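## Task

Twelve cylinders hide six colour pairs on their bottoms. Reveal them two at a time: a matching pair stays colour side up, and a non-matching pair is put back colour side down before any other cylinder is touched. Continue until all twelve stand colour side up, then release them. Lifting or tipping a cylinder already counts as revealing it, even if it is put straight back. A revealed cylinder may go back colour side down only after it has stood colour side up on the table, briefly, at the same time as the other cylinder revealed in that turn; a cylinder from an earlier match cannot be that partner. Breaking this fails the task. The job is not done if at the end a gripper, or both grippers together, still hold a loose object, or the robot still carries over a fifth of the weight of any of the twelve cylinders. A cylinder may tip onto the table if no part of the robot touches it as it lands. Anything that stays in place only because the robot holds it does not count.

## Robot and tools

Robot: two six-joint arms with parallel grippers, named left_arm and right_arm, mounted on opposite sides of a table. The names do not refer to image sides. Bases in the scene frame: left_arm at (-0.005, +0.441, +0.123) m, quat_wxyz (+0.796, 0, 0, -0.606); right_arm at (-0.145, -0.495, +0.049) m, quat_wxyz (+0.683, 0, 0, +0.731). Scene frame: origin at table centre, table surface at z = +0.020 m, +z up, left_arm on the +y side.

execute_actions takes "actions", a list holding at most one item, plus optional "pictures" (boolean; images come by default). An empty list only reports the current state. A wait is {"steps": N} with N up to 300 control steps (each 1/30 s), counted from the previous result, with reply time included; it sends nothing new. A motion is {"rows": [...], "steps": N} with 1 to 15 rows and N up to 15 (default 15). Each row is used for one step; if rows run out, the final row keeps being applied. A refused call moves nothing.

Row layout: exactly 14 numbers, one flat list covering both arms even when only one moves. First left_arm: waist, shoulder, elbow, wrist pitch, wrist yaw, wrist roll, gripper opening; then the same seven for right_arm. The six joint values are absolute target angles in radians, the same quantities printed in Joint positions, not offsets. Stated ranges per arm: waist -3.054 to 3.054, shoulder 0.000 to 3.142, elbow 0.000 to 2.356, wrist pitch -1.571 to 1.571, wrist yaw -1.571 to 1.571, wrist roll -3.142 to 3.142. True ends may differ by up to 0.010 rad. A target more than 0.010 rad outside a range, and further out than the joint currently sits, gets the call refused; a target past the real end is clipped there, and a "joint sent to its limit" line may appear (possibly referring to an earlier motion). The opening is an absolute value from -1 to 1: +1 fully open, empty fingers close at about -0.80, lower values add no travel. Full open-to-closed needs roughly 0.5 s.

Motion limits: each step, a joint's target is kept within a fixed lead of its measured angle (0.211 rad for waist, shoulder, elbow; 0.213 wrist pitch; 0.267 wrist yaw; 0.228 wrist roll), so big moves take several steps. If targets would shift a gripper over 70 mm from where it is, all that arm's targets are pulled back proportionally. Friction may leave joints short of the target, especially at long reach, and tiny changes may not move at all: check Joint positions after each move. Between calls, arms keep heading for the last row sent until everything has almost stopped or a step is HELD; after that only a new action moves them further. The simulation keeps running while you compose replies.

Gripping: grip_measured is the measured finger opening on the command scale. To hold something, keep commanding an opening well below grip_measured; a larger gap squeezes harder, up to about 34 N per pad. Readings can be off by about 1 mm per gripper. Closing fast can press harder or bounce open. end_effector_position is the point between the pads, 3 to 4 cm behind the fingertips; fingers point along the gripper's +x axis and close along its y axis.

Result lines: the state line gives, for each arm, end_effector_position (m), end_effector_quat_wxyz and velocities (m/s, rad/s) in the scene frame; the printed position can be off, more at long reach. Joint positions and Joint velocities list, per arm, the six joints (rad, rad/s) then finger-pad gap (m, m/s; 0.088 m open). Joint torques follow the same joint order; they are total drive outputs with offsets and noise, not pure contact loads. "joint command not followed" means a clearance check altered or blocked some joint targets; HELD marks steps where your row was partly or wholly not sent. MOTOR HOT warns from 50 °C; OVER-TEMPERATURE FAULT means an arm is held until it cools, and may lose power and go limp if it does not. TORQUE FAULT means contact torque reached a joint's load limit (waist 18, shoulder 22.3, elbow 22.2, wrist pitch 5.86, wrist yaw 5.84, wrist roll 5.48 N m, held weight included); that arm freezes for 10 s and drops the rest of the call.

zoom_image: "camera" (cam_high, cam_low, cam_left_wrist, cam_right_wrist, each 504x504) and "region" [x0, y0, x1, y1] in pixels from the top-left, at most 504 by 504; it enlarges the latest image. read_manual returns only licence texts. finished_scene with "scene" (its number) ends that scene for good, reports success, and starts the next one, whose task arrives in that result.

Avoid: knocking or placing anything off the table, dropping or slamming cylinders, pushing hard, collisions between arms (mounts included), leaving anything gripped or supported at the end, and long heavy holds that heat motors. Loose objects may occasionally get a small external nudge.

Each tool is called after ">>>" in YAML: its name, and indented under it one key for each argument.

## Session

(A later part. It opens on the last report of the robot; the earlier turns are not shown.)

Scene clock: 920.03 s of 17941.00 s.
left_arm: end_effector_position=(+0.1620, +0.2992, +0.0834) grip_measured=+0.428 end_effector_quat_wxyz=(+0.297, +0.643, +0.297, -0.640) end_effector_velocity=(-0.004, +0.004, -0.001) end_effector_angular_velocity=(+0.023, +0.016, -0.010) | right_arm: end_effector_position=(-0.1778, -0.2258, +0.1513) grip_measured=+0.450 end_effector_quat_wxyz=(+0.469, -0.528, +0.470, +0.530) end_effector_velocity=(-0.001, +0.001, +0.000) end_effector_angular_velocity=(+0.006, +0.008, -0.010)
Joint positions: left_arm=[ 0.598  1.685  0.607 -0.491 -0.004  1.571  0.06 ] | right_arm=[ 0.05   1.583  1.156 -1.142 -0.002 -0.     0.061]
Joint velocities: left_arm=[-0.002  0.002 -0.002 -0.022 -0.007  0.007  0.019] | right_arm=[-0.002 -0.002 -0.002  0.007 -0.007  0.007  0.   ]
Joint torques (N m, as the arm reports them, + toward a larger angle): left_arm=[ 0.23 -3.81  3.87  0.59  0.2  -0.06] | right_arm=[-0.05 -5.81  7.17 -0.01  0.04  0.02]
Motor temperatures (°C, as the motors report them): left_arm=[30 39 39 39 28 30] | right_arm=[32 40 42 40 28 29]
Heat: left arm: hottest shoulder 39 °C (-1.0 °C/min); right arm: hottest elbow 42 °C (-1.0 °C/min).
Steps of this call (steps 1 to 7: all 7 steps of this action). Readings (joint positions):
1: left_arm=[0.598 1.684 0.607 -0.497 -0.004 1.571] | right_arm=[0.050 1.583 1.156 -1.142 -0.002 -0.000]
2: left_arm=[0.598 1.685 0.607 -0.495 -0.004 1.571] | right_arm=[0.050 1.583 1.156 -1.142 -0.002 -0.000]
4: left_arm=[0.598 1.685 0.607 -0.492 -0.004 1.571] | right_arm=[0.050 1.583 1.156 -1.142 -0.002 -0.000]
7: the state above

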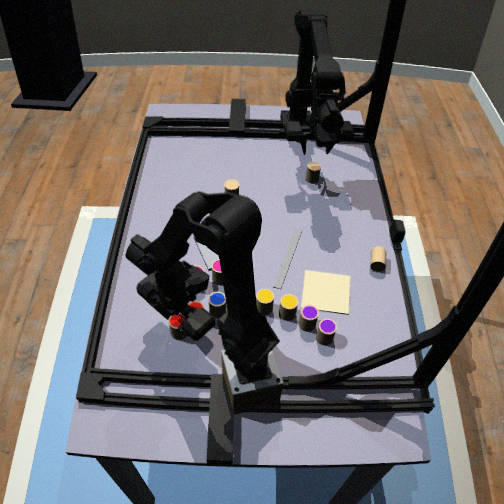

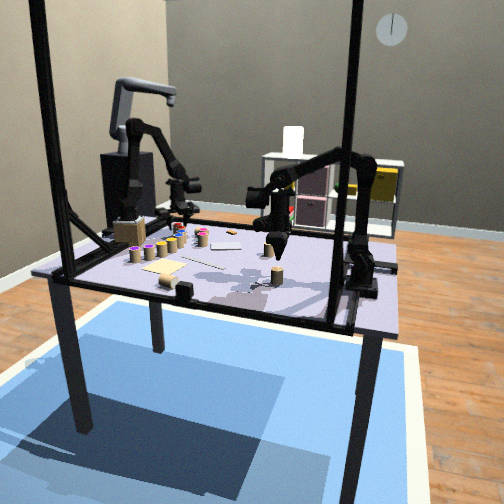

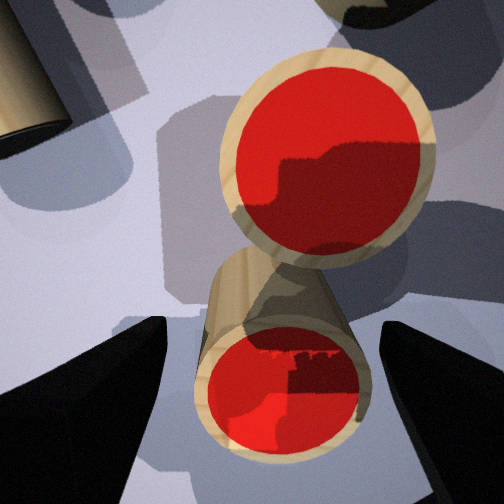

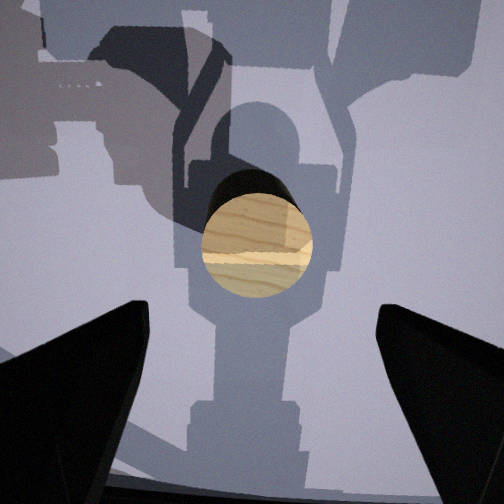

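>>> execute_actions:
  actions:
    - {"rows":[[0.6,1.62,0.652,-0.605,0,1.571,0.5,0.05,1.622,1.11,-1.058,0,0,0.45],[0.6,1.62,0.652,-0.605,0,1.571,0.5,0.05,1.622,1.11,-1.058,0,0,0.45],[0.6,1.555,0.7,-0.72,0,1.571,0.5,0.05,1.622,1.11,-1.058,0,0,0.45],[0.6,1.555,0.7,-0.72,0,1.571,0.5,0.05,1.652,1.045,-0.963,0,0,0.45],[0.6,1.45,0.72,-0.72,0,1.571,0.5,0.05,1.652,1.045,-0.963,0,0,0.45],[0.6,1.45,0.72,-0.72,0,1.571,0.5,0.05,1.652,1.045,-0.963,0,0,0.45],[0.6,1.35,0.7,-0.6,0,1.571,0.5,0.05,1.672,1.0,-0.898,0,0,0.45],[0.6,1.35,0.7,-0.6,0,1.571,0.5,0.05,1.672,1.0,-0.898,0,0,0.45],[-0.426,1.2,0.55,0.84,0,1.571,0.5,0.05,1.672,1.0,-0.898,0,0,0.45],[-0.426,1.2,0.55,0.84,0,1.571,0.5,0.05,1.686,0.966,-0.857,0,0,0.45]],"steps":15}
  pictures: false

>>> execute_actions:
  actions:
    - {"rows":[[-0.426,1.2,0.55,0.84,0,1.571,0.5,0.05,1.686,0.966,-0.857,0,0,0.1],[-0.426,1.2,0.55,0.84,0,1.571,0.5,0.05,1.686,0.966,-0.857,0,0,0.1],[-0.426,1.2,0.55,0.84,0,1.571,0.5,0.05,1.686,0.966,-0.857,0,0,0.1],[-0.426,1.2,0.55,0.84,0,1.571,0.5,0.05,1.686,0.966,-0.857,0,0,0.1],[-0.426,1.2,0.55,0.84,0,1.571,0.5,0.05,1.686,0.966,-0.857,0,0,0],[-0.426,1.2,0.55,0.84,0,1.571,0.5,0.05,1.686,0.966,-0.857,0,0,-0.3],[-0.426,1.2,0.55,0.84,0,1.571,0.5,0.05,1.686,0.966,-0.857,0,0,-0.3],[-0.426,1.2,0.55,0.84,0,1.571,0.5,0.05,1.686,0.966,-0.857,0,0,-0.3],[-0.426,1.2,0.55,0.84,0,1.571,0.5,0.05,1.686,0.966,-0.857,0,0,-0.3],[-0.426,1.2,0.55,0.84,0,1.571,0.5,0.05,1.652,1.045,-0.963,0,0,-0.3],[-0.426,1.2,0.55,0.84,0,1.571,0.5,0.05,1.652,1.045,-0.963,0,0,-0.3],[-0.426,1.2,0.42,0.84,0,1.571,0.5,0.05,1.6,1.1,-1.0,0,0,-0.3],[-0.426,1.2,0.42,0.84,0,1.571,0.5,0.05,1.55,1.12,-0.95,0,0,-0.3],[-0.426,1.2,0.42,0.84,0,1.571,0.5,0.0,1.45,1.12,-0.85,0,0,-0.3],[-0.426,1.2,0.42,0.84,0,1.571,0.5,-0.1,1.4,1.1,-0.75,0,0,-0.3]],"steps":15}
  pictures: false

>>> execute_actions:
  actions:
    - {"rows":[[-0.426,1.2,0.42,0.84,0,1.571,0.5,-0.22,1.35,1.1,0.53,0,0,-0.3]],"steps":15}
  pictures: false

>>> execute_actions:
  actions:
    - {"rows":[[-0.426,1.2,0.42,0.84,0,1.571,0.5,-0.22,1.424,0.885,0.533,0,0,-0.3]],"steps":12}
  pictures: false

>>> execute_actions:
  actions:
    - {"rows":[[-0.426,1.31,0.47,0.84,0,1.571,0.5,-0.22,1.424,0.885,0.533,0,0,-0.3]],"steps":7}
  pictures: false

>>> execute_actions:
  actions:
    - {"rows":[[-0.426,1.4,0.545,0.86,0,1.571,0.5,-0.22,1.424,0.885,0.533,0,0,-0.3],[-0.426,1.4,0.545,0.86,0,1.571,0.5,-0.22,1.424,0.885,0.533,0,0,-0.3],[-0.426,1.4,0.545,0.86,0,1.571,0.5,-0.22,1.424,0.885,0.533,0,0,-0.3],[-0.426,1.49,0.62,0.876,0,1.571,0.5,-0.22,1.424,0.885,0.533,0,0,-0.3],[-0.426,1.49,0.62,0.876,0,1.571,0.5,-0.22,1.424,0.885,0.533,0,0,-0.3],[-0.426,1.49,0.62,0.876,0,1.571,0.5,-0.22,1.424,0.885,0.533,0,0,-0.3],[-0.426,1.585,0.698,0.892,0,1.571,0.5,-0.22,1.424,0.885,0.533,0,0,-0.3],[-0.426,1.585,0.698,0.892,0,1.571,0.5,-0.22,1.424,0.885,0.533,0,0,-0.3],[-0.426,1.585,0.698,0.892,0,1.571,0.5,-0.22,1.424,0.885,0.533,0,0,-0.3],[-0.426,1.585,0.698,0.892,0,1.571,0.5,-0.22,1.424,0.885,0.533,0,0,-0.3],[-0.426,1.585,0.698,0.892,0,1.571,0.5,-0.22,1.424,0.885,0.533,0,0,-0.3],[-0.426,1.585,0.698,0.892,0,1.571,0.1,-0.22,1.424,0.885,0.533,0,0,-0.3]],"steps":15}
  pictures: false

>>> execute_actions:
  actions:
    - {"rows":[[-0.426,1.585,0.698,0.892,0,1.571,0,-0.22,1.424,0.885,0.533,0,0,-0.3],[-0.426,1.585,0.698,0.892,0,1.571,-0.3,-0.22,1.424,0.885,0.533,0,0,-0.3],[-0.426,1.585,0.698,0.892,0,1.571,-0.3,-0.22,1.424,0.885,0.533,0,0,-0.3],[-0.426,1.585,0.698,0.892,0,1.571,-0.3,-0.22,1.424,0.885,0.533,0,0,-0.3],[-0.426,1.585,0.698,0.892,0,1.571,-0.3,-0.22,1.424,0.885,0.533,0,0,-0.3],[-0.426,1.585,0.698,0.892,0,1.571,-0.3,-0.22,1.424,0.885,0.533,0,0,0.45],[-0.426,1.585,0.698,0.892,0,1.571,-0.3,-0.22,1.424,0.885,0.533,0,0,0.45],[-0.426,1.585,0.698,0.892,0,1.571,-0.3,-0.22,1.424,0.885,0.533,0,0,0.45],[-0.426,1.585,0.698,0.892,0,1.571,-0.3,-0.22,1.424,0.885,0.533,0,0,0.45],[-0.426,1.585,0.698,0.892,0,1.571,-0.3,-0.22,1.424,0.885,0.533,0,0,0.45],[-0.426,1.47,0.6,0.872,0,1.571,-0.3,-0.22,1.424,0.885,0.533,0,0,0.45],[-0.426,1.47,0.6,0.872,0,1.571,-0.3,-0.22,1.424,0.885,0.533,0,0,0.45],[-0.426,1.47,0.6,0.872,0,1.571,-0.3,-0.22,1.424,0.885,0.533,0,0,0.45],[-0.426,1.31,0.47,0.84,0,1.571,-0.3,-0.22,1.424,0.885,0.533,0,0,0.45]],"steps":15}
  pictures: false

>>> execute_actions:
  actions:
    - {"rows":[[-0.426,1.25,0.44,0.84,0,1.571,-0.3,-0.22,1.35,0.85,0.533,0,0,0.45],[-0.426,1.22,0.43,0.84,0,1.571,-0.3,-0.22,1.28,0.8,0.45,0,0,0.45],[-0.426,1.22,0.43,0.84,0,1.571,-0.3,-0.22,1.22,0.8,0.3,0,0,0.45],[-0.426,1.22,0.43,0.84,0,1.571,-0.3,-0.22,1.2,0.85,0.1,0,0,0.45],[-0.426,1.22,0.6,-0.86,0,1.571,-0.3,-0.586,1.25,0.95,-1.305,0,0,0.45]],"steps":15}
  pictures: false

>>> execute_actions:
  actions:
    - {"rows":[[-0.23,1.28,0.66,-0.86,0,1.571,-0.3,-0.586,1.4,1.1,-1.305,0,0,0.45],[-0.23,1.28,0.66,-0.86,0,1.571,-0.3,-0.586,1.4,1.1,-1.305,0,0,0.45],[-0.23,1.28,0.66,-0.86,0,1.571,-0.3,-0.586,1.4,1.1,-1.305,0,0,0.45],[-0.23,1.28,0.66,-0.86,0,1.571,-0.3,-0.586,1.4,1.1,-1.305,0,0,0.45],[-0.23,1.28,0.66,-0.86,0,1.571,-0.3,-0.586,1.4,1.1,-1.305,0,0,0.45],[-0.23,1.28,0.66,-0.86,0,1.571,-0.3,-0.586,1.4,1.1,-1.305,0,0,0.45],[-0.23,1.28,0.66,-0.86,0,1.571,-0.3,-0.586,1.4,1.1,-1.305,0,0,0.45],[-0.23,1.5,0.9,-0.86,0,1.571,-0.3,-0.586,1.4,1.1,-1.305,0,0,0.45],[-0.23,1.5,0.9,-0.86,0,1.571,-0.3,-0.586,1.4,1.1,-1.305,0,0,0.45],[-0.23,1.5,0.9,-0.86,0,1.571,-0.3,-0.586,1.4,1.1,-1.305,0,0,0.45],[-0.23,1.5,0.9,-0.86,0,1.571,-0.3,-0.586,1.7,1.45,-1.305,0,0,0.45],[-0.23,1.7,1.1,-0.86,0,1.571,-0.3,-0.586,1.7,1.45,-1.305,0,0,0.45]],"steps":15}
  pictures: false

>>> execute_actions:
  actions:
    - {"rows":[[-0.23,1.7,1.1,-0.861,0,1.571,-0.3,-0.586,1.9,1.68,-1.305,0,0,0.45],[-0.23,1.82,1.11,-0.861,0,1.571,-0.3,-0.586,1.9,1.68,-1.305,0,0,0.45],[-0.23,1.82,1.11,-0.861,0,1.571,-0.3,-0.586,1.9,1.68,-1.305,0,0,0.45],[-0.23,1.82,1.11,-0.861,0,1.571,-0.3,-0.586,2.143,1.88,-1.305,0,0,0.45]],"steps":9}
  pictures: false

>>> execute_actions:
  actions:
    - {"rows":[[-0.23,1.87,1.07,-0.77,0,1.571,-0.3,-0.586,2.143,1.88,-1.305,0,0,0.45],[-0.23,1.87,1.07,-0.77,0,1.571,-0.3,-0.586,2.143,1.88,-1.305,0,0,0.45],[-0.23,1.87,1.07,-0.77,0,1.571,-0.3,-0.586,2.143,1.88,-1.305,0,0,0.45],[-0.23,1.92,1.032,-0.683,0,1.571,-0.3,-0.586,2.143,1.88,-1.305,0,0,0.45],[-0.23,1.92,1.032,-0.683,0,1.571,-0.3,-0.586,2.143,1.88,-1.305,0,0,0.45],[-0.23,1.92,1.032,-0.683,0,1.571,-0.3,-0.586,2.143,1.88,-1.305,0,0,0.45],[-0.23,1.953,1.009,-0.627,0,1.571,-0.3,-0.586,2.143,1.88,-1.305,0,0,0.45],[-0.23,1.953,1.009,-0.627,0,1.571,-0.3,-0.586,2.143,1.88,-1.305,0,0,0.45],[-0.23,1.953,1.009,-0.627,0,1.571,-0.3,-0.586,2.143,1.88,-1.305,0,0,0.45],[-0.23,1.973,0.995,-0.594,0,1.571,-0.3,-0.586,2.143,1.88,-1.305,0,0,0.45]],"steps":15}
  pictures: false

>>> execute_actions:
  actions:
    - {"rows":[[-0.23,1.973,0.995,-0.594,0,1.571,0.45,-0.586,2.143,1.88,-1.305,0,0,0.45]],"steps":7}

Scene clock: 954.13 s of 17941.00 s.
left_arm: end_effector_position=(+0.1329, +0.1715, +0.2080) grip_measured=+0.500 end_effector_quat_wxyz=(+0.394, +0.704, -0.083, -0.585) end_effector_velocity=(-0.371, -0.482, +0.230) end_effector_angular_velocity=(-1.585, -0.800, -1.798) | right_arm: end_effector_position=(-0.1781, -0.2233, +0.0845) grip_measured=+0.450 end_effector_quat_wxyz=(+0.469, -0.528, +0.470, +0.530) end_effector_velocity=(-0.005, +0.008, -0.012) end_effector_angular_velocity=(+0.053, +0.028, +0.024)
Joint positions: left_arm=[ 0.203  1.221  0.568 -0.209 -0.005  1.572  0.063] | right_arm=[ 0.05   1.676  0.975 -0.868 -0.002 -0.     0.061]
Joint velocities: left_arm=[-1.819 -0.12  -0.168  1.824 -0.007 -0.022  0.   ] | right_arm=[ 0.002  0.007 -0.046  0.11  -0.022 -0.022 -0.   ]
Joint torques (N m, as the arm reports them, + toward a larger angle): left_arm=[-0.35 -4.42  6.2   1.77  0.26 -0.11] | right_arm=[-0.12 -5.71  5.22  0.3   0.03  0.01]
Motor temperatures (°C, as the motors report them): left_arm=[30 39 37 37 28 30] | right_arm=[32 40 42 38 28 29]
Heat: left arm: hottest shoulder 39 °C (-1.0 °C/min); right arm: hottest elbow 42 °C (+0.0 °C/min).
Steps of this call (steps 1 to 15: the robot went on to your last target; steps 16 to 90: nothing new was sent; then 30.60 s passed at rest; steps 91 to 105: all 15 steps of this action). Readings (joint positions):
91: left_arm=[0.598 1.678 0.613 -0.511 -0.003 1.571] | right_arm=[0.050 1.586 1.152 -1.131 -0.002 -0.000]
92: left_arm=[0.598 1.667 0.621 -0.548 -0.003 1.572] | right_arm=[0.050 1.588 1.144 -1.104 -0.002 -0.000]
94: left_arm=[0.598 1.622 0.649 -0.636 -0.003 1.572] | right_arm=[0.050 1.602 1.123 -1.059 -0.002 -0.000]
98: left_arm=[0.598 1.449 0.688 -0.640 -0.003 1.571] | right_arm=[0.050 1.642 1.047 -0.952 -0.002 -0.000]
105: the state above

Scene clock: 954.63 s of 17941.00 s.
left_arm: end_effector_position=(-0.0595, +0.0809, +0.3440) grip_measured=+0.500 end_effector_quat_wxyz=(+0.450, +0.473, -0.526, -0.545) end_effector_velocity=(-0.004, +0.065, +0.018) end_effector_angular_velocity=(-0.782, +0.139, -0.024) | right_arm: end_effector_position=(-0.1766, -0.1996, +0.1285) grip_measured=+0.003 end_effector_quat_wxyz=(+0.505, -0.484, +0.439, +0.563) end_effector_velocity=(+0.127, +0.397, +0.435) end_effector_angular_velocity=(+2.704, +0.417, -0.620)
Joint positions: left_arm=[-0.419  1.196  0.464  0.69   0.001  1.572  0.063] | right_arm=[ 0.034  1.586  1.056 -0.895 -0.006 -0.     0.039]
Joint velocities: left_arm=[-0.046  0.061 -0.662  1.516 -0.022 -0.022 -0.   ] | right_arm=[-0.632 -1.179  0.242  1.311 -0.139  0.007  0.001]
Joint torques (N m, as the arm reports them, + toward a larger angle): left_arm=[-0.22 -3.63  7.79  2.66  0.02 -0.12] | right_arm=[-2.92 -9.17  7.63  0.29  0.19  0.01]
Motor temperatures (°C, as the motors report them): left_arm=[30 39 38 37 28 30] | right_arm=[32 40 42 38 28 29]
Heat: left arm: hottest shoulder 39 °C (-1.0 °C/min); right arm: hottest elbow 42 °C (+0.0 °C/min).
Steps of this call (steps 1 to 15: all 15 steps of this action). Readings (joint positions):
1: left_arm=[0.143 1.218 0.564 -0.148 -0.005 1.572] | right_arm=[0.050 1.676 0.974 -0.865 -0.002 -0.000]
2: left_arm=[0.083 1.216 0.562 -0.088 -0.006 1.572] | right_arm=[0.050 1.676 0.974 -0.863 -0.002 -0.000]
4: left_arm=[-0.033 1.213 0.561 0.029 -0.006 1.572] | right_arm=[0.050 1.676 0.974 -0.860 -0.002 -0.000]
8: left_arm=[-0.254 1.210 0.560 0.253 -0.006 1.572] | right_arm=[0.050 1.676 0.974 -0.859 -0.002 -0.000]
15: the state above

Scene clock: 955.13 s of 17941.00 s.
left_arm: end_effector_position=(-0.0606, +0.0853, +0.3589) grip_measured=+0.500 end_effector_quat_wxyz=(+0.477, +0.443, -0.552, -0.522) end_effector_velocity=(-0.004, +0.001, -0.002) end_effector_angular_velocity=(+0.008, +0.006, -0.015) | right_arm: end_effector_position=(-0.0822, -0.0751, +0.3341) grip_measured=+0.003 end_effector_quat_wxyz=(+0.749, -0.104, +0.121, +0.643) end_effector_velocity=(+0.023, +0.125, +0.389) end_effector_angular_velocity=(+1.851, -0.287, -0.012)
Joint positions: left_arm=[-0.424  1.2    0.428  0.837  0.     1.572  0.063] | right_arm=[-0.217  1.364  1.092 -0.049  0.002 -0.     0.039]
Joint velocities: left_arm=[-0.007 -0.002 -0.002 -0.007  0.007 -0.007 -0.   ] | right_arm=[-0.007 -0.007 -0.002  1.868  0.007 -0.007 -0.   ]
Joint torques (N m, as the arm reports them, + toward a larger angle): left_arm=[-0.27 -3.52  6.28  2.15  0.03 -0.14] | right_arm=[-0.22 -7.87  8.73  1.69 -0.1   0.03]
Motor temperatures (°C, as the motors report them): left_arm=[30 39 38 37 28 30] | right_arm=[32 40 42 38 28 29]
Heat: left arm: hottest shoulder 39 °C (-1.0 °C/min); right arm: hottest elbow 42 °C (+0.0 °C/min).
Steps of this call (steps 1 to 15: all 15 steps of this action). Readings (joint positions):
1: left_arm=[-0.420 1.199 0.446 0.733 0.000 1.572] | right_arm=[0.007 1.547 1.065 -0.854 -0.007 -0.000]
2: left_arm=[-0.420 1.200 0.435 0.766 0.000 1.572] | right_arm=[-0.029 1.510 1.073 -0.813 -0.007 0.000]
4: left_arm=[-0.422 1.200 0.430 0.807 0.000 1.572] | right_arm=[-0.108 1.447 1.083 -0.723 -0.004 0.000]
8: left_arm=[-0.423 1.200 0.429 0.830 0.000 1.572] | right_arm=[-0.207 1.376 1.089 -0.481 0.003 -0.000]
15: the state above

Scene clock: 955.53 s of 17941.00 s.
left_arm: end_effector_position=(-0.0606, +0.0854, +0.3588) grip_measured=+0.500 end_effector_quat_wxyz=(+0.477, +0.443, -0.552, -0.522) end_effector_velocity=(-0.002, +0.000, -0.003) end_effector_angular_velocity=(+0.015, +0.019, -0.011) | right_arm: end_effector_position=(-0.0795, -0.0588, +0.3306) grip_measured=+0.003 end_effector_quat_wxyz=(+0.758, -0.011, +0.012, +0.652) end_effector_velocity=(-0.001, -0.010, +0.077) end_effector_angular_velocity=(+0.279, -0.064, -0.004)
Joint positions: left_arm=[-0.424  1.2    0.427  0.837  0.     1.572  0.063] | right_arm=[-0.217  1.43   0.883  0.514  0.002 -0.     0.039]
Joint velocities: left_arm=[-0.002  0.002 -0.002 -0.007  0.007 -0.022 -0.   ] | right_arm=[ 0.002 -0.066  0.007  0.212  0.007 -0.022  0.   ]
Joint torques (N m, as the arm reports them, + toward a larger angle): left_arm=[-0.19 -3.55  6.23  2.2   0.03 -0.13] | right_arm=[-0.29 -6.92  7.84  1.36 -0.11  0.03]
Motor temperatures (°C, as the motors report them): left_arm=[30 39 38 38 28 30] | right_arm=[32 40 42 38 28 29]
Heat: left arm: hottest shoulder 39 °C (-1.0 °C/min); right arm: hottest elbow 42 °C (+0.0 °C/min).
Steps of this call (steps 1 to 12: all 12 steps of this action). Readings (joint positions):
1: left_arm=[-0.424 1.200 0.427 0.837 0.000 1.572] | right_arm=[-0.217 1.367 1.067 0.032 0.002 -0.000]
2: left_arm=[-0.424 1.200 0.427 0.837 0.000 1.572] | right_arm=[-0.217 1.367 1.034 0.100 0.002 -0.000]
4: left_arm=[-0.424 1.200 0.427 0.837 0.000 1.572] | right_arm=[-0.217 1.380 0.963 0.211 0.002 -0.000]
8: left_arm=[-0.424 1.200 0.427 0.837 0.000 1.572] | right_arm=[-0.217 1.435 0.882 0.426 0.002 -0.000]
12: the state above

Scene clock: 955.77 s of 17941.00 s.
left_arm: end_effector_position=(-0.0631, +0.0694, +0.3358) grip_measured=+0.500 end_effector_quat_wxyz=(+0.457, +0.463, -0.535, -0.539) end_effector_velocity=(-0.004, -0.010, -0.027) end_effector_angular_velocity=(+0.086, -0.006, -0.010) | right_arm: end_effector_position=(-0.0796, -0.0589, +0.3345) grip_measured=+0.002 end_effector_quat_wxyz=(+0.759, -0.005, +0.006, +0.652) end_effector_velocity=(+0.002, -0.002, +0.010) end_effector_angular_velocity=(+0.040, -0.013, +0.000)
Joint positions: left_arm=[-0.424  1.303  0.457  0.837  0.     1.572  0.063] | right_arm=[-0.217  1.428  0.883  0.53   0.002 -0.     0.039]
Joint velocities: left_arm=[-0.002  0.076  0.012 -0.022  0.007 -0.007 -0.   ] | right_arm=[-0.007 -0.007 -0.002  0.037 -0.007 -0.007 -0.   ]
Joint torques (N m, as the arm reports them, + toward a larger angle): left_arm=[-0.21 -3.9   8.34  2.27  0.04 -0.12] | right_arm=[-0.24 -7.12  7.79  1.52 -0.11  0.05]
Motor temperatures (°C, as the motors report them): left_arm=[30 39 38 38 28 30] | right_arm=[32 40 42 39 28 29]
Heat: left arm: hottest shoulder 39 °C (-1.0 °C/min); right arm: hottest elbow 42 °C (+0.0 °C/min).
Steps of this call (steps 1 to 7: all 7 steps of this action). Readings (joint positions):
1: left_arm=[-0.424 1.215 0.431 0.842 0.000 1.572] | right_arm=[-0.217 1.429 0.883 0.519 0.002 -0.000]
2: left_arm=[-0.424 1.238 0.442 0.846 0.000 1.572] | right_arm=[-0.217 1.428 0.883 0.521 0.002 -0.000]
4: left_arm=[-0.424 1.279 0.456 0.840 0.000 1.572] | right_arm=[-0.217 1.428 0.883 0.522 0.002 -0.000]
7: the state above

Scene clock: 956.27 s of 17941.00 s.
left_arm: end_effector_position=(-0.0732, +0.0056, +0.3372) grip_measured=+0.190 end_effector_quat_wxyz=(+0.459, +0.461, -0.537, -0.538) end_effector_velocity=(-0.001, -0.009, +0.010) end_effector_angular_velocity=(-0.023, +0.026, +0.005) | right_arm: end_effector_position=(-0.0796, -0.0589, +0.3346) grip_measured=+0.003 end_effector_quat_wxyz=(+0.759, -0.005, +0.006, +0.652) end_effector_velocity=(-0.000, +0.000, -0.004) end_effector_angular_velocity=(-0.013, -0.005, +0.015)
Joint positions: left_arm=[-0.424  1.576  0.685  0.888  0.     1.572  0.048] | right_arm=[-0.217  1.428  0.883  0.53   0.002 -0.     0.039]
Joint velocities: left_arm=[-0.002  0.022  0.042  0.007 -0.007 -0.022 -0.067] | right_arm=[-0.007  0.002 -0.002 -0.007 -0.022 -0.007  0.   ]
Joint torques (N m, as the arm reports them, + toward a larger angle): left_arm=[-0.19 -5.05  7.91  2.26  0.03 -0.13] | right_arm=[-0.28 -7.06  7.84  1.63 -0.07  0.02]
Motor temperatures (°C, as the motors report them): left_arm=[30 39 38 38 28 30] | right_arm=[32 40 42 39 28 29]
Heat: left arm: hottest shoulder 39 °C (-1.0 °C/min); right arm: hottest elbow 42 °C (+0.0 °C/min).
Steps of this call (steps 1 to 15: all 15 steps of this action). Readings (joint positions):
1: left_arm=[-0.424 1.317 0.467 0.840 0.000 1.572] | right_arm=[-0.217 1.428 0.883 0.530 0.002 -0.000]
2: left_arm=[-0.424 1.339 0.487 0.848 0.000 1.572] | right_arm=[-0.217 1.428 0.883 0.530 0.002 -0.000]
4: left_arm=[-0.424 1.387 0.531 0.857 0.000 1.572] | right_arm=[-0.217 1.428 0.883 0.530 0.002 -0.000]
8: left_arm=[-0.424 1.504 0.631 0.879 0.000 1.572] | right_arm=[-0.217 1.428 0.883 0.530 0.002 -0.000]
15: the state above

Scene clock: 956.77 s of 17941.00 s.
left_arm: end_effector_position=(-0.0679, +0.0394, +0.3373) grip_measured=+0.032 end_effector_quat_wxyz=(+0.456, +0.463, -0.535, -0.539) end_effector_velocity=(+0.057, +0.365, -0.010) end_effector_angular_velocity=(+0.006, -0.008, +0.005) | right_arm: end_effector_position=(-0.0795, -0.0589, +0.3350) grip_measured=+0.433 end_effector_quat_wxyz=(+0.758, -0.005, +0.005, +0.652) end_effector_velocity=(+0.002, -0.001, -0.002) end_effector_angular_velocity=(-0.006, +0.008, -0.010)
Joint positions: left_arm=[-0.424  1.433  0.564  0.857  0.     1.572  0.041] | right_arm=[-0.218  1.428  0.883  0.532  0.001 -0.     0.06 ]
Joint velocities: left_arm=[-0.002 -1.546 -1.311 -0.242 -0.007  0.007 -0.001] | right_arm=[-0.002 -0.002 -0.002 -0.007  0.007  0.007  0.009]
Joint torques (N m, as the arm reports them, + toward a larger angle): left_arm=[-0.19 -5.23  7.58  2.26  0.04 -0.14] | right_arm=[-0.29 -7.17  7.83  1.47 -0.07  0.04]
Motor temperatures (°C, as the motors report them): left_arm=[30 39 38 38 28 30] | right_arm=[32 40 42 39 28 29]
Heat: left arm: hottest shoulder 39 °C (-1.0 °C/min); right arm: hottest elbow 42 °C (+0.0 °C/min).
Steps of this call (steps 1 to 15: all 15 steps of this action). Readings (joint positions):
1: left_arm=[-0.424 1.576 0.686 0.889 0.000 1.572] | right_arm=[-0.217 1.428 0.883 0.530 0.002 -0.000]
2: left_arm=[-0.424 1.577 0.688 0.889 0.000 1.572] | right_arm=[-0.217 1.428 0.883 0.532 0.002 -0.000]
4: left_arm=[-0.424 1.578 0.688 0.890 0.000 1.572] | right_arm=[-0.217 1.428 0.883 0.532 0.002 -0.000]
8: left_arm=[-0.424 1.578 0.688 0.890 0.000 1.572] | right_arm=[-0.218 1.428 0.883 0.532 0.001 -0.000]
15: the state above

Scene clock: 957.27 s of 17941.00 s.
left_arm: end_effector_position=(-0.0607, +0.0858, +0.2833) grip_measured=+0.031 end_effector_quat_wxyz=(+0.326, +0.570, -0.420, -0.627) end_effector_velocity=(+0.027, +0.174, -0.358) end_effector_angular_velocity=(+1.803, -0.277, +0.007) | right_arm: end_effector_position=(+0.0395, -0.1687, +0.2702) grip_measured=+0.450 end_effector_quat_wxyz=(+0.832, -0.139, +0.236, +0.483) end_effector_velocity=(-0.106, -0.188, -0.345) end_effector_angular_velocity=(-1.609, +0.940, +0.033)
Joint positions: left_arm=[-0.424  1.222  0.594  0.172  0.     1.572  0.041] | right_arm=[-0.581  1.256  0.943 -0.242  0.005 -0.     0.061]
Joint velocities: left_arm=[-0.002 -0.002 -0.002 -1.824 -0.007 -0.007 -0.   ] | right_arm=[-0.027 -0.007 -0.002 -1.868 -0.066 -0.007  0.   ]
Joint torques (N m, as the arm reports them, + toward a larger angle): left_arm=[-0.19 -4.1   8.19  2.09  0.07 -0.14] | right_arm=[ 0.07 -6.01  8.36  1.28 -0.17  0.04]
Motor temperatures (°C, as the motors report them): left_arm=[30 39 38 38 28 30] | right_arm=[32 40 42 39 28 29]
Heat: left arm: hottest shoulder 39 °C (-1.0 °C/min); right arm: hottest elbow 42 °C (+0.0 °C/min).
Steps of this call (steps 1 to 15: all 15 steps of this action). Readings (joint positions):
1: left_arm=[-0.424 1.379 0.523 0.852 0.000 1.572] | right_arm=[-0.218 1.422 0.880 0.532 0.001 -0.000]
2: left_arm=[-0.424 1.332 0.492 0.847 0.000 1.572] | right_arm=[-0.218 1.400 0.868 0.516 0.001 -0.000]
4: left_arm=[-0.424 1.267 0.457 0.846 0.000 1.572] | right_arm=[-0.218 1.316 0.840 0.387 0.001 -0.000]
8: left_arm=[-0.424 1.234 0.561 0.610 0.000 1.572] | right_arm=[-0.379 1.264 0.913 0.187 -0.006 -0.000]
15: the state above

Scene clock: 957.77 s of 17941.00 s.
left_arm: end_effector_position=(+0.0067, +0.1203, +0.1867) grip_measured=+0.030 end_effector_quat_wxyz=(+0.090, +0.705, -0.066, -0.700) end_effector_velocity=(+0.003, +0.019, -0.084) end_effector_angular_velocity=(+1.325, +0.043, +0.016) | right_arm: end_effector_position=(+0.0090, -0.2232, +0.1890) grip_measured=+0.450 end_effector_quat_wxyz=(+0.647, -0.335, +0.573, +0.376) end_effector_velocity=(+0.010, +0.013, -0.015) end_effector_angular_velocity=(-1.137, +0.635, +0.004)
Joint positions: left_arm=[-0.233  1.636  1.028 -0.742 -0.003  1.572  0.04 ] | right_arm=[-0.583  1.627  1.346 -1.171  0.003 -0.     0.061]
Joint velocities: left_arm=[ 0.007  1.004  0.989 -1.311 -0.007 -0.007 -0.   ] | right_arm=[-0.002  1.126  1.267 -1.443  0.007 -0.007 -0.   ]
Joint torques (N m, as the arm reports them, + toward a larger angle): left_arm=[ 0.12 -7.07  5.64 -0.27  0.19 -0.09] | right_arm=[-0.32 -8.64  6.86 -0.44 -0.08  0.04]
Motor temperatures (°C, as the motors report them): left_arm=[30 39 38 38 28 30] | right_arm=[32 40 42 39 28 29]
Heat: left arm: hottest shoulder 39 °C (-1.0 °C/min); right arm: hottest elbow 42 °C (+0.0 °C/min).
Steps of this call (steps 1 to 15: all 15 steps of this action). Readings (joint positions):
1: left_arm=[-0.406 1.229 0.601 0.107 0.016 1.572] | right_arm=[-0.582 1.274 0.962 -0.318 0.003 -0.000]
2: left_arm=[-0.358 1.243 0.615 0.046 0.015 1.572] | right_arm=[-0.582 1.304 0.998 -0.376 0.003 -0.000]
4: left_arm=[-0.274 1.266 0.638 -0.074 -0.004 1.572] | right_arm=[-0.582 1.360 1.059 -0.487 0.003 -0.000]
8: left_arm=[-0.235 1.306 0.679 -0.347 -0.003 1.573] | right_arm=[-0.583 1.386 1.083 -0.741 0.003 -0.000]
15: the state above

Scene clock: 958.07 s of 17941.00 s.
left_arm: end_effector_position=(+0.0064, +0.1343, +0.1483) grip_measured=+0.030 end_effector_quat_wxyz=(+0.010, +0.708, +0.015, -0.706) end_effector_velocity=(-0.001, -0.003, -0.001) end_effector_angular_velocity=(+0.008, -0.007, +0.015) | right_arm: end_effector_position=(+0.0552, -0.1417, +0.1642) grip_measured=+0.450 end_effector_quat_wxyz=(+0.622, -0.351, +0.600, +0.361) end_effector_velocity=(+0.067, +0.114, -0.196) end_effector_angular_velocity=(-0.317, +0.188, +0.000)
Joint positions: left_arm=[-0.232  1.817  1.097 -0.858 -0.003  1.572  0.04 ] | right_arm=[-0.583  2.072  1.825 -1.29   0.003 -0.     0.061]
Joint velocities: left_arm=[-0.007  0.017  0.017 -0.007 -0.007 -0.022 -0.   ] | right_arm=[-0.007  0.921  0.618 -0.066 -0.007 -0.007 -0.   ]
Joint torques (N m, as the arm reports them, + toward a larger angle): left_arm=[ 0.23 -6.5   7.1   0.45  0.2  -0.07] | right_arm=[ -0.24 -10.55   6.46  -0.56  -0.12   0.03]
Motor temperatures (°C, as the motors report them): left_arm=[30 40 38 38 28 30] | right_arm=[32 40 42 39 28 29]
Heat: left arm: hottest shoulder 40 °C (+0.0 °C/min); right arm: hottest elbow 42 °C (+0.0 °C/min).
Steps of this call (steps 1 to 9: all 9 steps of this action). Readings (joint positions):
1: left_arm=[-0.233 1.661 1.052 -0.783 -0.003 1.572] | right_arm=[-0.583 1.673 1.394 -1.226 0.003 -0.000]
2: left_arm=[-0.232 1.690 1.066 -0.815 -0.003 1.572] | right_arm=[-0.583 1.723 1.450 -1.260 0.003 -0.000]
4: left_arm=[-0.232 1.748 1.091 -0.831 -0.003 1.572] | right_arm=[-0.583 1.827 1.572 -1.272 0.003 -0.000]
8: left_arm=[-0.232 1.814 1.097 -0.858 -0.003 1.572] | right_arm=[-0.583 2.037 1.798 -1.290 0.003 -0.000]
9: the state above

Scene clock: 958.57 s of 17941.00 s.
left_arm: end_effector_position=(+0.0067, +0.1309, +0.0843) grip_measured=+0.029 end_effector_quat_wxyz=(+0.012, +0.708, +0.013, -0.706) end_effector_velocity=(+0.001, -0.014, -0.004) end_effector_angular_velocity=(-0.075, -0.010, +0.005) | right_arm: end_effector_position=(+0.0590, -0.1350, +0.1515) grip_measured=+0.450 end_effector_quat_wxyz=(+0.613, -0.356, +0.609, +0.356) end_effector_velocity=(-0.005, +0.000, +0.000) end_effector_angular_velocity=(+0.004, +0.023, +0.010)
Joint positions: left_arm=[-0.232  1.967  0.999 -0.604 -0.003  1.572  0.04 ] | right_arm=[-0.583  2.135  1.872 -1.303  0.003 -0.     0.061]
Joint velocities: left_arm=[-0.002  0.002 -0.017  0.095 -0.007 -0.007 -0.   ] | right_arm=[ 0.002 -0.002 -0.002 -0.007 -0.022 -0.007 -0.   ]
Joint torques (N m, as the arm reports them, + toward a larger angle): left_arm=[ 0.2  -6.14  4.49  0.63  0.19 -0.07] | right_arm=[-0.21 -9.91  7.18 -0.03 -0.12  0.03]
Motor temperatures (°C, as the motors report them): left_arm=[30 40 38 38 28 30] | right_arm=[32 40 42 39 28 29]
Heat: left arm: hottest shoulder 40 °C (+0.0 °C/min); right arm: hottest elbow 42 °C (+0.0 °C/min).
Steps of this call (steps 1 to 15: all 15 steps of this action). Readings (joint positions):
1: left_arm=[-0.232 1.822 1.094 -0.844 -0.003 1.572] | right_arm=[-0.583 2.097 1.839 -1.295 0.003 -0.000]
2: left_arm=[-0.232 1.828 1.091 -0.815 -0.003 1.572] | right_arm=[-0.583 2.114 1.845 -1.300 0.003 -0.000]
4: left_arm=[-0.232 1.853 1.082 -0.774 -0.003 1.572] | right_arm=[-0.583 2.132 1.852 -1.303 0.003 -0.000]
8: left_arm=[-0.232 1.917 1.035 -0.677 -0.003 1.572] | right_arm=[-0.583 2.135 1.867 -1.303 0.003 -0.000]
15: the state above

Scene clock: 958.80 s of 17941.00 s.
left_arm: end_effector_position=(+0.0067, +0.1292, +0.0843) grip_measured=+0.428 end_effector_quat_wxyz=(+0.015, +0.708, +0.011, -0.706) end_effector_velocity=(+0.000, -0.001, +0.000) end_effector_angular_velocity=(-0.007, -0.007, +0.020) | right_arm: end_effector_position=(+0.0590, -0.1350, +0.1515) grip_measured=+0.450 end_effector_quat_wxyz=(+0.613, -0.356, +0.609, +0.356) end_effector_velocity=(+0.002, +0.004, +0.000) end_effector_angular_velocity=(+0.023, -0.004, +0.005)
Joint positions: left_arm=[-0.232  1.967  0.999 -0.597 -0.003  1.572  0.06 ] | right_arm=[-0.583  2.135  1.872 -1.303  0.003 -0.     0.061]
Joint velocities: left_arm=[-0.002 -0.002 -0.002  0.007 -0.007 -0.022  0.019] | right_arm=[-0.002 -0.002 -0.002  0.022 -0.007 -0.007 -0.   ]
Joint torques (N m, as the arm reports them, + toward a larger angle): left_arm=[ 0.21 -6.12  4.39  0.59  0.19 -0.06] | right_arm=[-0.27 -9.95  7.17 -0.02 -0.11  0.02]
Motor temperatures (°C, as the motors report them): left_arm=[30 40 38 38 28 30] | right_arm=[32 40 42 39 28 29]
Heat: left arm: hottest shoulder 40 °C (+0.0 °C/min); right arm: hottest elbow 42 °C (+0.0 °C/min).
Steps of this call (steps 1 to 7: all 7 steps of this action). Readings (joint positions):
1: left_arm=[-0.232 1.967 0.999 -0.601 -0.003 1.572] | right_arm=[-0.583 2.135 1.872 -1.303 0.003 -0.000]
2: left_arm=[-0.232 1.967 0.999 -0.599 -0.003 1.572] | right_arm=[-0.583 2.135 1.872 -1.303 0.003 -0.000]
4: left_arm=[-0.232 1.967 0.999 -0.598 -0.003 1.572] | right_arm=[-0.583 2.135 1.872 -1.303 0.003 -0.000]
7: the state above

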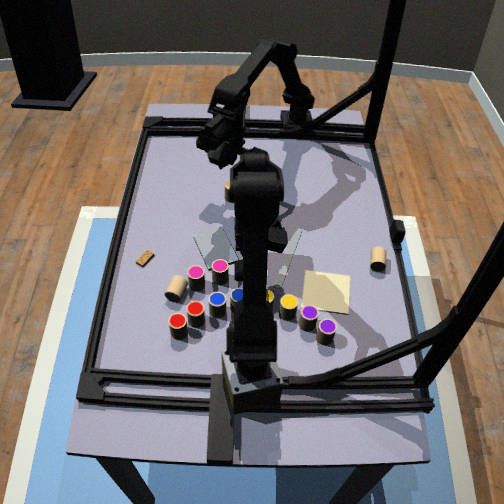

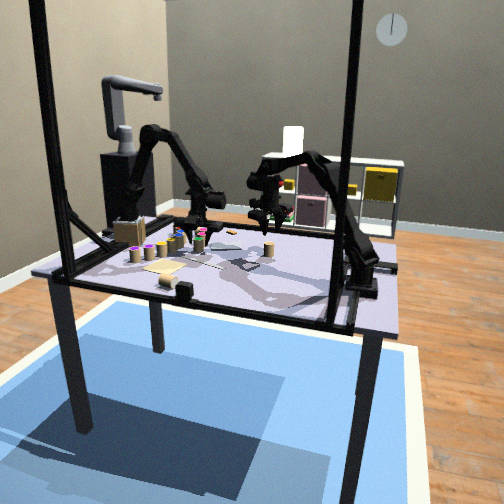

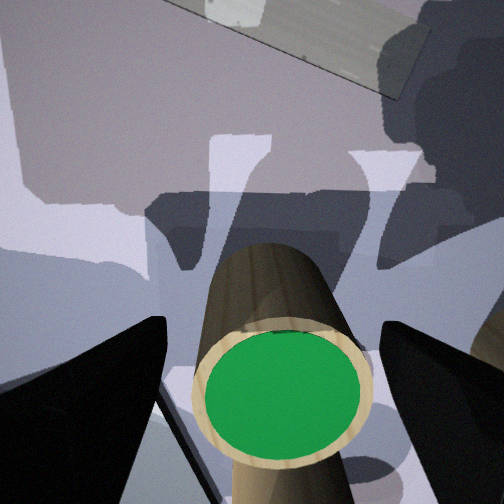

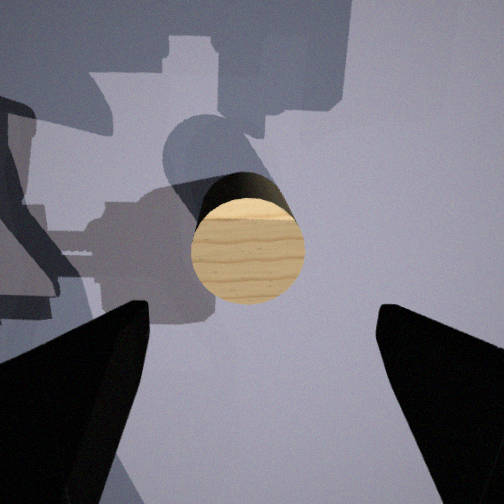

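>>> execute_actions:
  actions:
    - {"rows":[[-0.23,1.92,1.032,-0.683,0,1.571,0.5,-0.572,2.153,1.815,-1.232,0,0,0.45],[-0.23,1.92,1.032,-0.683,0,1.571,0.5,-0.572,2.153,1.815,-1.232,0,0,0.45],[-0.23,1.87,1.07,-0.77,0,1.571,0.5,-0.572,2.153,1.815,-1.232,0,0,0.45],[-0.23,1.87,1.07,-0.77,0,1.571,0.5,-0.572,2.167,1.745,-1.15,0,0,0.45],[-0.23,1.8,1.1,-0.8,0,1.571,0.5,-0.572,2.167,1.745,-1.15,0,0,0.45],[-0.23,1.75,1.1,-0.8,0,1.571,0.5,-0.572,2.167,1.745,-1.15,0,0,0.45],[-0.23,1.65,1.05,-0.75,0,1.571,0.5,-0.572,2.178,1.697,-1.094,0,0,0.45],[-0.3,1.55,0.95,-0.65,0,1.571,0.5,-0.572,2.178,1.697,-1.094,0,0,0.45],[-0.4,1.45,0.85,-0.55,0,1.571,0.5,-0.572,2.178,1.697,-1.094,0,0,0.45],[-0.426,1.35,0.75,-0.45,0,1.571,0.5,-0.572,2.186,1.664,-1.056,0,0,0.45],[-0.426,1.2,0.55,0.84,0,1.571,0.5,-0.572,2.186,1.664,-1.056,0,0,0.45]],"steps":15}
  pictures: false

Scene clock: 963.43 s of 17941.00 s.
left_arm: end_effector_position=(-0.0535, +0.1328, +0.2013) grip_measured=+0.500 end_effector_quat_wxyz=(+0.159, +0.656, -0.264, -0.689) end_effector_velocity=(+0.009, +0.096, +0.129) end_effector_angular_velocity=(-1.732, +0.258, -0.024) | right_arm: end_effector_position=(+0.0554, -0.1333, +0.0855) grip_measured=+0.450 end_effector_quat_wxyz=(+0.610, -0.360, +0.609, +0.358) end_effector_velocity=(+0.001, +0.001, -0.021) end_effector_angular_velocity=(+0.018, -0.002, +0.005)
Joint positions: left_arm=[-0.424  1.327  0.667 -0.301  0.002  1.572  0.063] | right_arm=[-0.574  2.177  1.672 -1.066  0.002 -0.     0.061]
Joint velocities: left_arm=[-0.022 -1.624 -1.565  1.692 -0.007  0.007  0.   ] | right_arm=[-0.002  0.012 -0.066  0.095 -0.007 -0.007 -0.   ]
Joint torques (N m, as the arm reports them, + toward a larger angle): left_arm=[ 0.2  -4.11  7.24  2.09 -0.02 -0.11] | right_arm=[ 0.08 -9.93  5.71  0.27 -0.12  0.03]
Motor temperatures (°C, as the motors report them): left_arm=[30 40 38 38 28 30] | right_arm=[32 41 42 39 28 29]
Heat: left arm: hottest shoulder 40 °C (+1.0 °C/min); right arm: hottest elbow 42 °C (+0.0 °C/min).
Steps of this call (steps 1 to 15: the robot went on to your last target; steps 16 to 90: nothing new was sent; then 1.13 s passed at rest; steps 91 to 105: all 15 steps of this action). Readings (joint positions):
91: left_arm=[-0.232 1.964 1.003 -0.610 -0.003 1.572] | right_arm=[-0.583 2.135 1.865 -1.291 0.003 -0.000]
92: left_arm=[-0.232 1.959 1.008 -0.637 -0.003 1.572] | right_arm=[-0.582 2.135 1.855 -1.270 0.003 -0.000]
94: left_arm=[-0.232 1.930 1.028 -0.708 -0.003 1.572] | right_arm=[-0.578 2.137 1.829 -1.231 0.003 -0.000]
98: left_arm=[-0.237 1.769 1.040 -0.725 -0.003 1.572] | right_arm=[-0.574 2.149 1.747 -1.140 0.002 -0.000]
105: the state above


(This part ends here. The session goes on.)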